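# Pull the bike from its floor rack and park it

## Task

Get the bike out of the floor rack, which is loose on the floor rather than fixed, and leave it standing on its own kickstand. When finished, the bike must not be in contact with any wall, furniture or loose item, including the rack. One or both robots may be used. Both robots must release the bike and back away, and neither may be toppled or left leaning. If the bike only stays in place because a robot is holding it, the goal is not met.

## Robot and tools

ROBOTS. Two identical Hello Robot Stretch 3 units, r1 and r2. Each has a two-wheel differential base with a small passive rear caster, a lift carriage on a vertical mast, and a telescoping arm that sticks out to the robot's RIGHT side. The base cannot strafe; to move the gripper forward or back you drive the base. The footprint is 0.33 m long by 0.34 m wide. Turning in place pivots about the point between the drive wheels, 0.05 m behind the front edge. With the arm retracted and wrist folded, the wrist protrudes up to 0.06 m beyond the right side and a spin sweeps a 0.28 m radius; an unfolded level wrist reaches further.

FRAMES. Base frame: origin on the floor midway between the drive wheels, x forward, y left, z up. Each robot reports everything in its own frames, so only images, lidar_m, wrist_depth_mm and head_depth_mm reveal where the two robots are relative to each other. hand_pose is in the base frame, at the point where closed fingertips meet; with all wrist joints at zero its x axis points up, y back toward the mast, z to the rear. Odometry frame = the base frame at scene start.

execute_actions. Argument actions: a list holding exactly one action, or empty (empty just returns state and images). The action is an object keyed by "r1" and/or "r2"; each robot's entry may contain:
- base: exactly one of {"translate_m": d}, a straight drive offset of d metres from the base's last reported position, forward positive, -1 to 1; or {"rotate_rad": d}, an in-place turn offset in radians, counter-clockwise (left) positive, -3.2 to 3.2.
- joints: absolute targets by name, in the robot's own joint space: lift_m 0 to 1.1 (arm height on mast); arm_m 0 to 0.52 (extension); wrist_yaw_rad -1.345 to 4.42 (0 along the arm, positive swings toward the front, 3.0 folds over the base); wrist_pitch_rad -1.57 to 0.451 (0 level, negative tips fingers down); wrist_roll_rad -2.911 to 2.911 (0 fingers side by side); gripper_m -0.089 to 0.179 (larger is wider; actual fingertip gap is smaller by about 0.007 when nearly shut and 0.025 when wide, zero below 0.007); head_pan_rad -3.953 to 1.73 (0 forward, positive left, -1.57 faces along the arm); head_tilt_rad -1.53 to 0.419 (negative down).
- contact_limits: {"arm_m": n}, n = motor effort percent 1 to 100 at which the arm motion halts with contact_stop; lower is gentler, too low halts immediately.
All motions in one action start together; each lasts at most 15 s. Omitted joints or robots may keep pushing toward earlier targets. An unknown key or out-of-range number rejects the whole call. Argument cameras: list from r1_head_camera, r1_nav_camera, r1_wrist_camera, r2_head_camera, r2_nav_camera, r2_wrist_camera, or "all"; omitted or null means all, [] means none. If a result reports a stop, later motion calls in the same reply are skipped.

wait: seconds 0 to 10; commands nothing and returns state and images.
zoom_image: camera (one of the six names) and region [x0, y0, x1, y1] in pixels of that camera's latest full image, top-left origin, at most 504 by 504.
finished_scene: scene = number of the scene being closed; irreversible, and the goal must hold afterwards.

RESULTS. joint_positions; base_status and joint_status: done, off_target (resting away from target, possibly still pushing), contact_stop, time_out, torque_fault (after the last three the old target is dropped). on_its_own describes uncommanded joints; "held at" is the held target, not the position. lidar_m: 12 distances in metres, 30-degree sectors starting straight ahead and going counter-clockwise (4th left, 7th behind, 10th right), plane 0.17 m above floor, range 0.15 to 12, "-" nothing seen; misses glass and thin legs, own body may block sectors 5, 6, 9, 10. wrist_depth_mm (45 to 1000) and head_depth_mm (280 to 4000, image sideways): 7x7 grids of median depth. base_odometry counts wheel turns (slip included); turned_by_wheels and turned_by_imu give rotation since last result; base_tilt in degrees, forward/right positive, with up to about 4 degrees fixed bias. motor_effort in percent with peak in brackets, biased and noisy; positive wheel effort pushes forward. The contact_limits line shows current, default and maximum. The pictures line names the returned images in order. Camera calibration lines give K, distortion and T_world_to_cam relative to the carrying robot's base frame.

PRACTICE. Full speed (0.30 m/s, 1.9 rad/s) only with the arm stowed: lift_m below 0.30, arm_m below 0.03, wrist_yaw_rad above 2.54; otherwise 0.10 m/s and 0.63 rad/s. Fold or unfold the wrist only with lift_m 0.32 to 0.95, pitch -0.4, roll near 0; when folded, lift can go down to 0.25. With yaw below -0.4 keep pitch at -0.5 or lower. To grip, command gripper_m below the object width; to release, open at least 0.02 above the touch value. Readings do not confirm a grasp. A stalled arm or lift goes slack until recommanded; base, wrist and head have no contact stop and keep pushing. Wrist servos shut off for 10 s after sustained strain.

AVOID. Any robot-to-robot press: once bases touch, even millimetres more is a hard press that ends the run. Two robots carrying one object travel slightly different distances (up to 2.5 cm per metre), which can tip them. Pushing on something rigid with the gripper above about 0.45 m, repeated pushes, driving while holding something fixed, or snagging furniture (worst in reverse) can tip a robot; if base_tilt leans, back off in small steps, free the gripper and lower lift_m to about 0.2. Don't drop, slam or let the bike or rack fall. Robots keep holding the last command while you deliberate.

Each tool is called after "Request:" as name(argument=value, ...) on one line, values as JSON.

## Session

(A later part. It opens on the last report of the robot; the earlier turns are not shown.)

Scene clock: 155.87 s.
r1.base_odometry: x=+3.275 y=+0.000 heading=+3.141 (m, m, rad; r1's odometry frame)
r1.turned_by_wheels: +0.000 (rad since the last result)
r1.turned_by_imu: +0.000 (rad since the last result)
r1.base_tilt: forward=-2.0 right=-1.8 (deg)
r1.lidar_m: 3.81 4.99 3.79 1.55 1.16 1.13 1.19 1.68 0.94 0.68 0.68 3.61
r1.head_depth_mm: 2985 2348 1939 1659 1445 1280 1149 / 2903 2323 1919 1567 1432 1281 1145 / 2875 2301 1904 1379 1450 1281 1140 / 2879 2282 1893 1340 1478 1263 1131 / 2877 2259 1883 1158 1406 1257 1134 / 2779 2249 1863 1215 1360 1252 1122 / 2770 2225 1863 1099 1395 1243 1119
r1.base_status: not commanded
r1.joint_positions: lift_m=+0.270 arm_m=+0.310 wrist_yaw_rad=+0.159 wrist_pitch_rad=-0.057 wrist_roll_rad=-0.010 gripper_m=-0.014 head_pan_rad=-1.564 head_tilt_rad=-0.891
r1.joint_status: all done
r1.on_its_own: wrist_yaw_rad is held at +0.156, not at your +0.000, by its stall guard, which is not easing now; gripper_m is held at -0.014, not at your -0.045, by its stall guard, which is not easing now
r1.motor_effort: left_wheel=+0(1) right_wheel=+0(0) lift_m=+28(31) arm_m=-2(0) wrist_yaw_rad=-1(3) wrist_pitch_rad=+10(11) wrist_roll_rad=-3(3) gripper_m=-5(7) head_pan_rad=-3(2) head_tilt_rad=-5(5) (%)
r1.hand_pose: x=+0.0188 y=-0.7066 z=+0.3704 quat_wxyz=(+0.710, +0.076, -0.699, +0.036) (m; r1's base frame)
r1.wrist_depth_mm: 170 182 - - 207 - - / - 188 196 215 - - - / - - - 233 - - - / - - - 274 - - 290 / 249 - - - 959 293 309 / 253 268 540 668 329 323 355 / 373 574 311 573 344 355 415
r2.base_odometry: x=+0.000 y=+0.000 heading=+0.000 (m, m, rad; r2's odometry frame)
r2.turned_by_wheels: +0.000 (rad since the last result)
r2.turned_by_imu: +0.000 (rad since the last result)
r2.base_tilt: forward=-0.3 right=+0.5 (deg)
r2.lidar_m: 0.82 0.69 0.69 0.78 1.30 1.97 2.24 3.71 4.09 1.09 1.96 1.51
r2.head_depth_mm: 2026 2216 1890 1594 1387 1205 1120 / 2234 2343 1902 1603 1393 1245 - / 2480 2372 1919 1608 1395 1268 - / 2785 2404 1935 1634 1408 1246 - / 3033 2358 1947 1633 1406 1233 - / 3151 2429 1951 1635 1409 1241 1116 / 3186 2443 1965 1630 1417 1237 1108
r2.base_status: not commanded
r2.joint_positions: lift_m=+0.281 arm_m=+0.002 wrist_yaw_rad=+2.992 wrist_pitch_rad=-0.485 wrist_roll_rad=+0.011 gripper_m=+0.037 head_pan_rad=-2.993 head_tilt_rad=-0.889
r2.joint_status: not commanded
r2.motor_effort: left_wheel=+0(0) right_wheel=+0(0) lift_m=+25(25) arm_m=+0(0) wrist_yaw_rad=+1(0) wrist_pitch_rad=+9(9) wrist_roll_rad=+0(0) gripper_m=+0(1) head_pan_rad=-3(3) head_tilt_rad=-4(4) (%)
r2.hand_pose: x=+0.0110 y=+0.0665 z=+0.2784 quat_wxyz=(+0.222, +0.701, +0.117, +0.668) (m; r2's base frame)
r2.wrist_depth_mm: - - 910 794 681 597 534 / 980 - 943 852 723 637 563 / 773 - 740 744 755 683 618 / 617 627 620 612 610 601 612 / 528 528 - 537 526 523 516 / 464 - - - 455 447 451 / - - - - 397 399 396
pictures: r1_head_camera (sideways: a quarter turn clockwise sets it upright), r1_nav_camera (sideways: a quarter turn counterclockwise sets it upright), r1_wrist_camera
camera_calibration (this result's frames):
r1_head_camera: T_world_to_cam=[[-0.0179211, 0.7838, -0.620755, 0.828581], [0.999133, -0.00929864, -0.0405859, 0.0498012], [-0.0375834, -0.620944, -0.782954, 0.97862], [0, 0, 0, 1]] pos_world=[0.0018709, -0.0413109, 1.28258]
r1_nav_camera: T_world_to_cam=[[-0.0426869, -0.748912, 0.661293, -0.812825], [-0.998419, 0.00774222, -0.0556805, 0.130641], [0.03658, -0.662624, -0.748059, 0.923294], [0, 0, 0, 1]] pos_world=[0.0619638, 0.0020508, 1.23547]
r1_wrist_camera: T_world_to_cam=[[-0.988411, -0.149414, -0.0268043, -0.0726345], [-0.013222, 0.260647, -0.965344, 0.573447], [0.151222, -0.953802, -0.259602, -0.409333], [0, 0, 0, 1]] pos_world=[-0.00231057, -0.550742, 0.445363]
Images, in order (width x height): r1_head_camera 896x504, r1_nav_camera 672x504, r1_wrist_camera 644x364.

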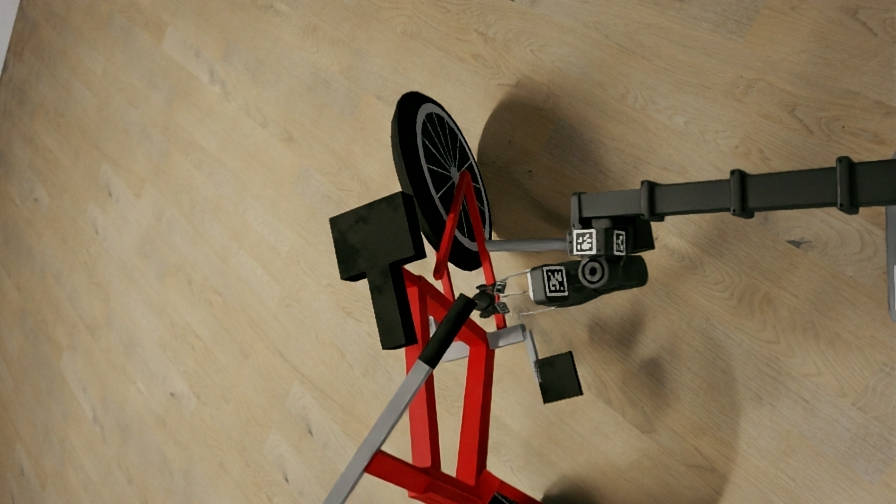

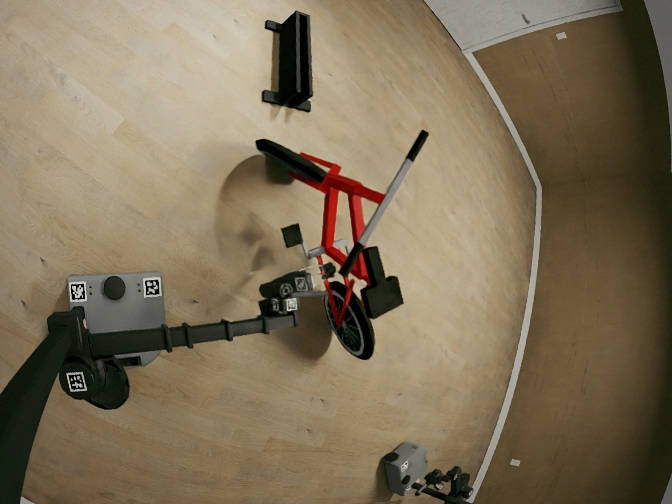

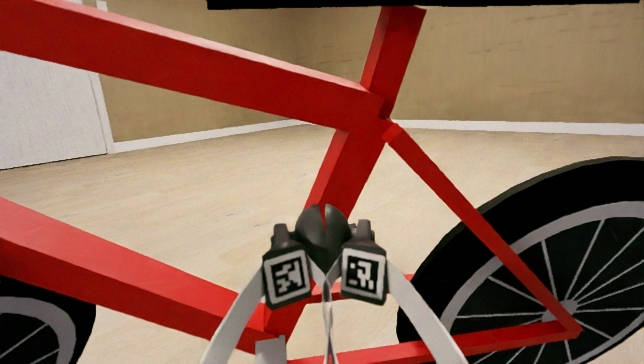

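Request:
execute_actions(actions=[{"r1":{"joints":{"arm_m":0.0}}}])

Scene clock: 163.07 s.
r1.base_odometry: x=+3.275 y=+0.000 heading=+3.141 (m, m, rad; r1's odometry frame)
r1.turned_by_wheels: +0.000 (rad since the last result)
r1.turned_by_imu: +0.001 (rad since the last result)
r1.base_tilt: forward=-2.0 right=-1.8 (deg)
r1.lidar_m: 3.81 5.02 3.80 1.55 1.16 1.13 1.19 1.68 0.94 0.68 0.68 3.62
r1.head_depth_mm: 2965 2343 1930 1653 1446 1275 1146 / 2918 2301 1930 1574 1439 1273 1143 / 2898 2275 1895 1371 1428 1266 1159 / 2890 2296 1886 1352 1424 1271 1153 / 2818 2272 1892 1180 1416 1261 1120 / 2812 2249 1863 1215 1356 1250 1124 / 2800 2236 1854 1098 1394 1249 1116
r1.base_status: not commanded
r1.joint_positions: lift_m=+0.270 arm_m=+0.003 wrist_yaw_rad=+0.158 wrist_pitch_rad=-0.057 wrist_roll_rad=-0.010 gripper_m=-0.014 head_pan_rad=-1.564 head_tilt_rad=-0.891
r1.joint_status: all done
joint sent to its limit — the command would take r1.arm_m past its lower limit, so that joint was sent only as far as its limit.
r1.on_its_own: wrist_yaw_rad is held at +0.156, not at your +0.000, by its stall guard, which is not easing now; gripper_m is held at -0.014, not at your -0.045, by its stall guard, which is not easing now
r1.motor_effort: left_wheel=-1(0) right_wheel=+0(0) lift_m=+28(28) arm_m=-2(6) wrist_yaw_rad=-2(2) wrist_pitch_rad=+10(10) wrist_roll_rad=-3(3) gripper_m=-6(6) head_pan_rad=-2(3) head_tilt_rad=-5(5) (%)
r1.hand_pose: x=+0.0186 y=-0.3995 z=+0.3704 quat_wxyz=(+0.710, +0.076, -0.699, +0.036) (m; r1's base frame)
r1.wrist_depth_mm: - - - - 501 - - / - - - 497 - - - / - 504 - - - 607 - / - 492 598 709 616 612 - / 428 531 - - 648 699 927 / 455 608 747 682 695 700 702 / 518 587 607 588 577 556 552
r2.base_odometry: x=+0.000 y=+0.000 heading=+0.000 (m, m, rad; r2's odometry frame)
r2.turned_by_wheels: +0.000 (rad since the last result)
r2.turned_by_imu: +0.001 (rad since the last result)
r2.base_tilt: forward=-0.3 right=+0.5 (deg)
r2.lidar_m: 0.82 0.69 0.69 0.79 1.30 1.97 2.24 3.71 4.10 1.09 1.95 1.51
r2.head_depth_mm: 2048 2237 1913 1601 1381 1212 1123 / 2257 2325 1915 1601 1387 1241 - / 2517 2360 1909 1618 1391 1266 - / 2730 2375 1924 1617 1397 1250 - / 2982 2384 1960 1612 1409 1232 - / 3177 2410 1957 1644 1409 1236 1115 / 3148 2408 1976 1641 1412 1242 1107
r2.base_status: not commanded
r2.joint_positions: lift_m=+0.281 arm_m=+0.002 wrist_yaw_rad=+2.992 wrist_pitch_rad=-0.485 wrist_roll_rad=+0.011 gripper_m=+0.037 head_pan_rad=-2.993 head_tilt_rad=-0.889
r2.joint_status: not commanded
r2.motor_effort: left_wheel=+0(0) right_wheel=+1(1) lift_m=+25(25) arm_m=+0(0) wrist_yaw_rad=+0(0) wrist_pitch_rad=+9(9) wrist_roll_rad=+0(0) gripper_m=-1(1) head_pan_rad=-3(4) head_tilt_rad=-4(4) (%)
r2.hand_pose: x=+0.0110 y=+0.0665 z=+0.2784 quat_wxyz=(+0.222, +0.701, +0.117, +0.668) (m; r2's base frame)
r2.wrist_depth_mm: - - 928 779 667 590 529 / 979 - 959 868 727 648 565 / 746 - 735 748 732 669 605 / 632 620 610 611 617 617 611 / 524 524 - 539 521 515 522 / 464 - - - 449 453 449 / - - - - 394 400 393
pictures: r1_head_camera (sideways: a quarter turn clockwise sets it upright), r1_nav_camera (sideways: a quarter turn counterclockwise sets it upright), r1_wrist_camera, r2_head_camera (sideways: a quarter turn clockwise sets it upright), r2_nav_camera (sideways: a quarter turn counterclockwise sets it upright), r2_wrist_camera
camera_calibration (this result's frames):
r1_head_camera: T_world_to_cam=[[-0.017921, 0.7838, -0.620755, 0.828581], [0.999133, -0.00929876, -0.0405859, 0.0498012], [-0.0375834, -0.620944, -0.782954, 0.97862], [0, 0, 0, 1]] pos_world=[0.0018709, -0.0413109, 1.28258]
r1_nav_camera: T_world_to_cam=[[-0.042687, -0.748912, 0.661293, -0.812825], [-0.998419, 0.00774234, -0.0556805, 0.130641], [0.0365799, -0.662624, -0.748059, 0.923294], [0, 0, 0, 1]] pos_world=[0.0619638, 0.0020508, 1.23547]
r1_wrist_camera: T_world_to_cam=[[-0.988542, -0.148644, -0.0262622, -0.026849], [-0.0135127, 0.260429, -0.965398, 0.49339], [0.150341, -0.953982, -0.259453, -0.116538], [0, 0, 0, 1]] pos_world=[-0.0023539, -0.243659, 0.445376]
r2_head_camera: T_world_to_cam=[[0.79998, 0.0691942, -0.596024, 0.787692], [0.103083, -0.994409, 0.0229133, -0.0263561], [-0.591106, -0.07977, -0.80264, 1.00924], [0, 0, 0, 1]] pos_world=[-0.0308513, -0.000205227, 1.28015]
r2_nav_camera: T_world_to_cam=[[-0.785526, -0.155745, 0.598909, -0.740087], [-0.192349, 0.981322, 0.00290673, 0.0506425], [-0.588176, -0.112916, -0.800812, 1.00257], [0, 0, 0, 1]] pos_world=[0.0180707, -0.051755, 1.24597]
r2_wrist_camera: T_world_to_cam=[[0.981256, -0.192588, -0.00681805, -0.00184787], [-0.130413, -0.63759, -0.759257, 0.28335], [0.141877, 0.745915, -0.650755, 0.299786], [0, 0, 0, 1]] pos_world=[-0.00376671, -0.0433091, 0.41021]
Images, in order (width x height): r1_head_camera 896x504, r1_nav_camera 672x504, r1_wrist_camera 644x364, r2_head_camera 896x504, r2_nav_camera 672x504, r2_wrist_camera 644x364.

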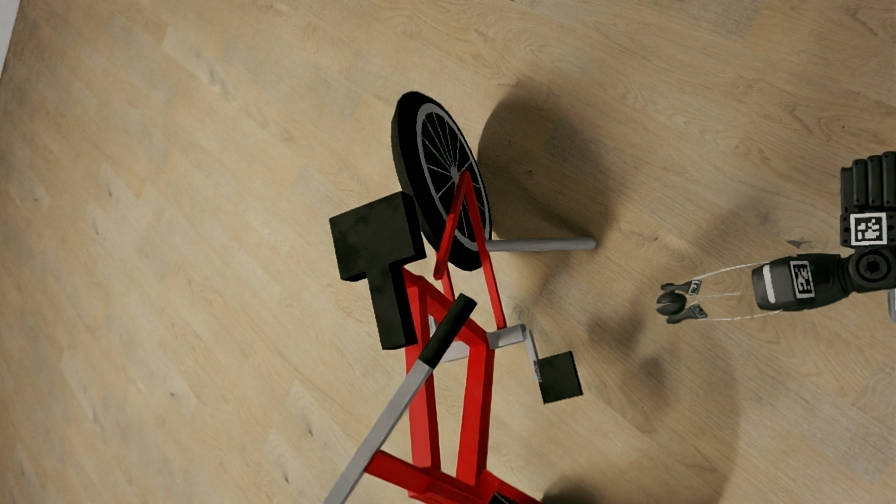

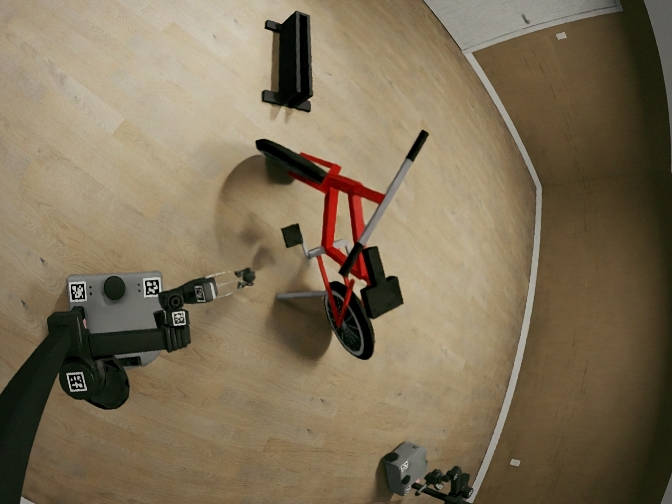

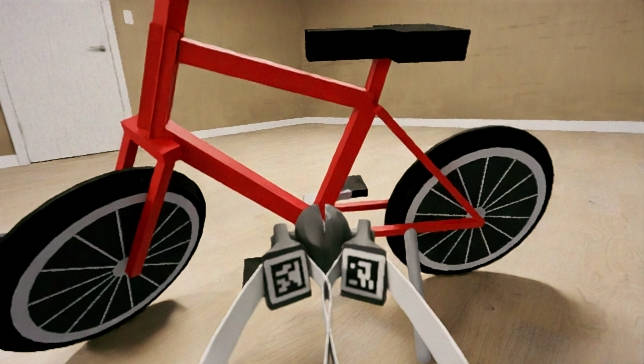

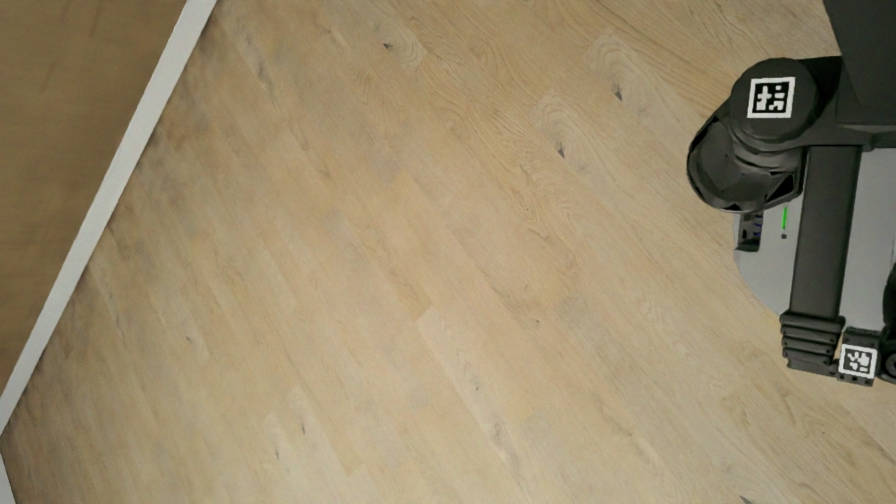

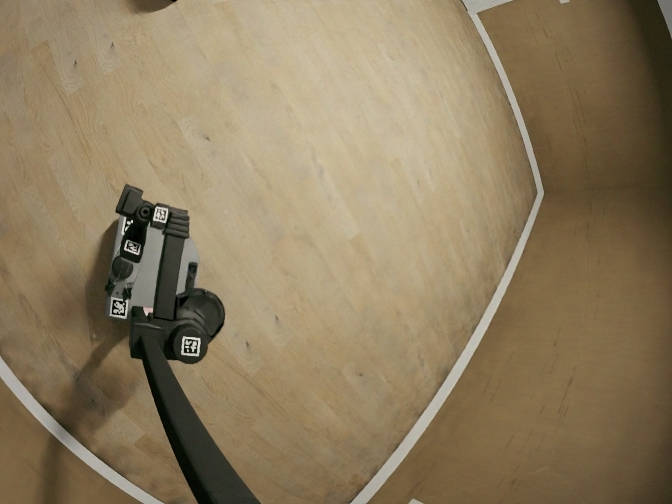

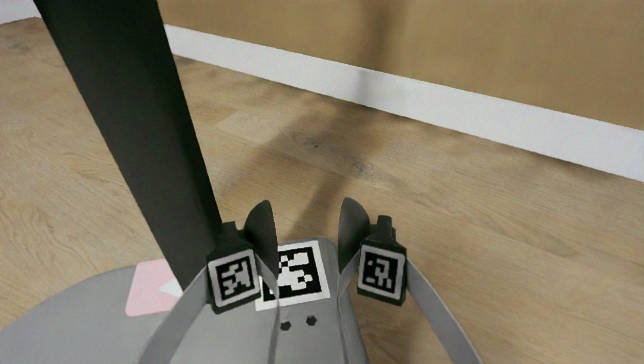

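The bike is standing on its stand, stable and clear of the rack.

Request:
finished_scene(scene=2)

The scene is finished: the task was done.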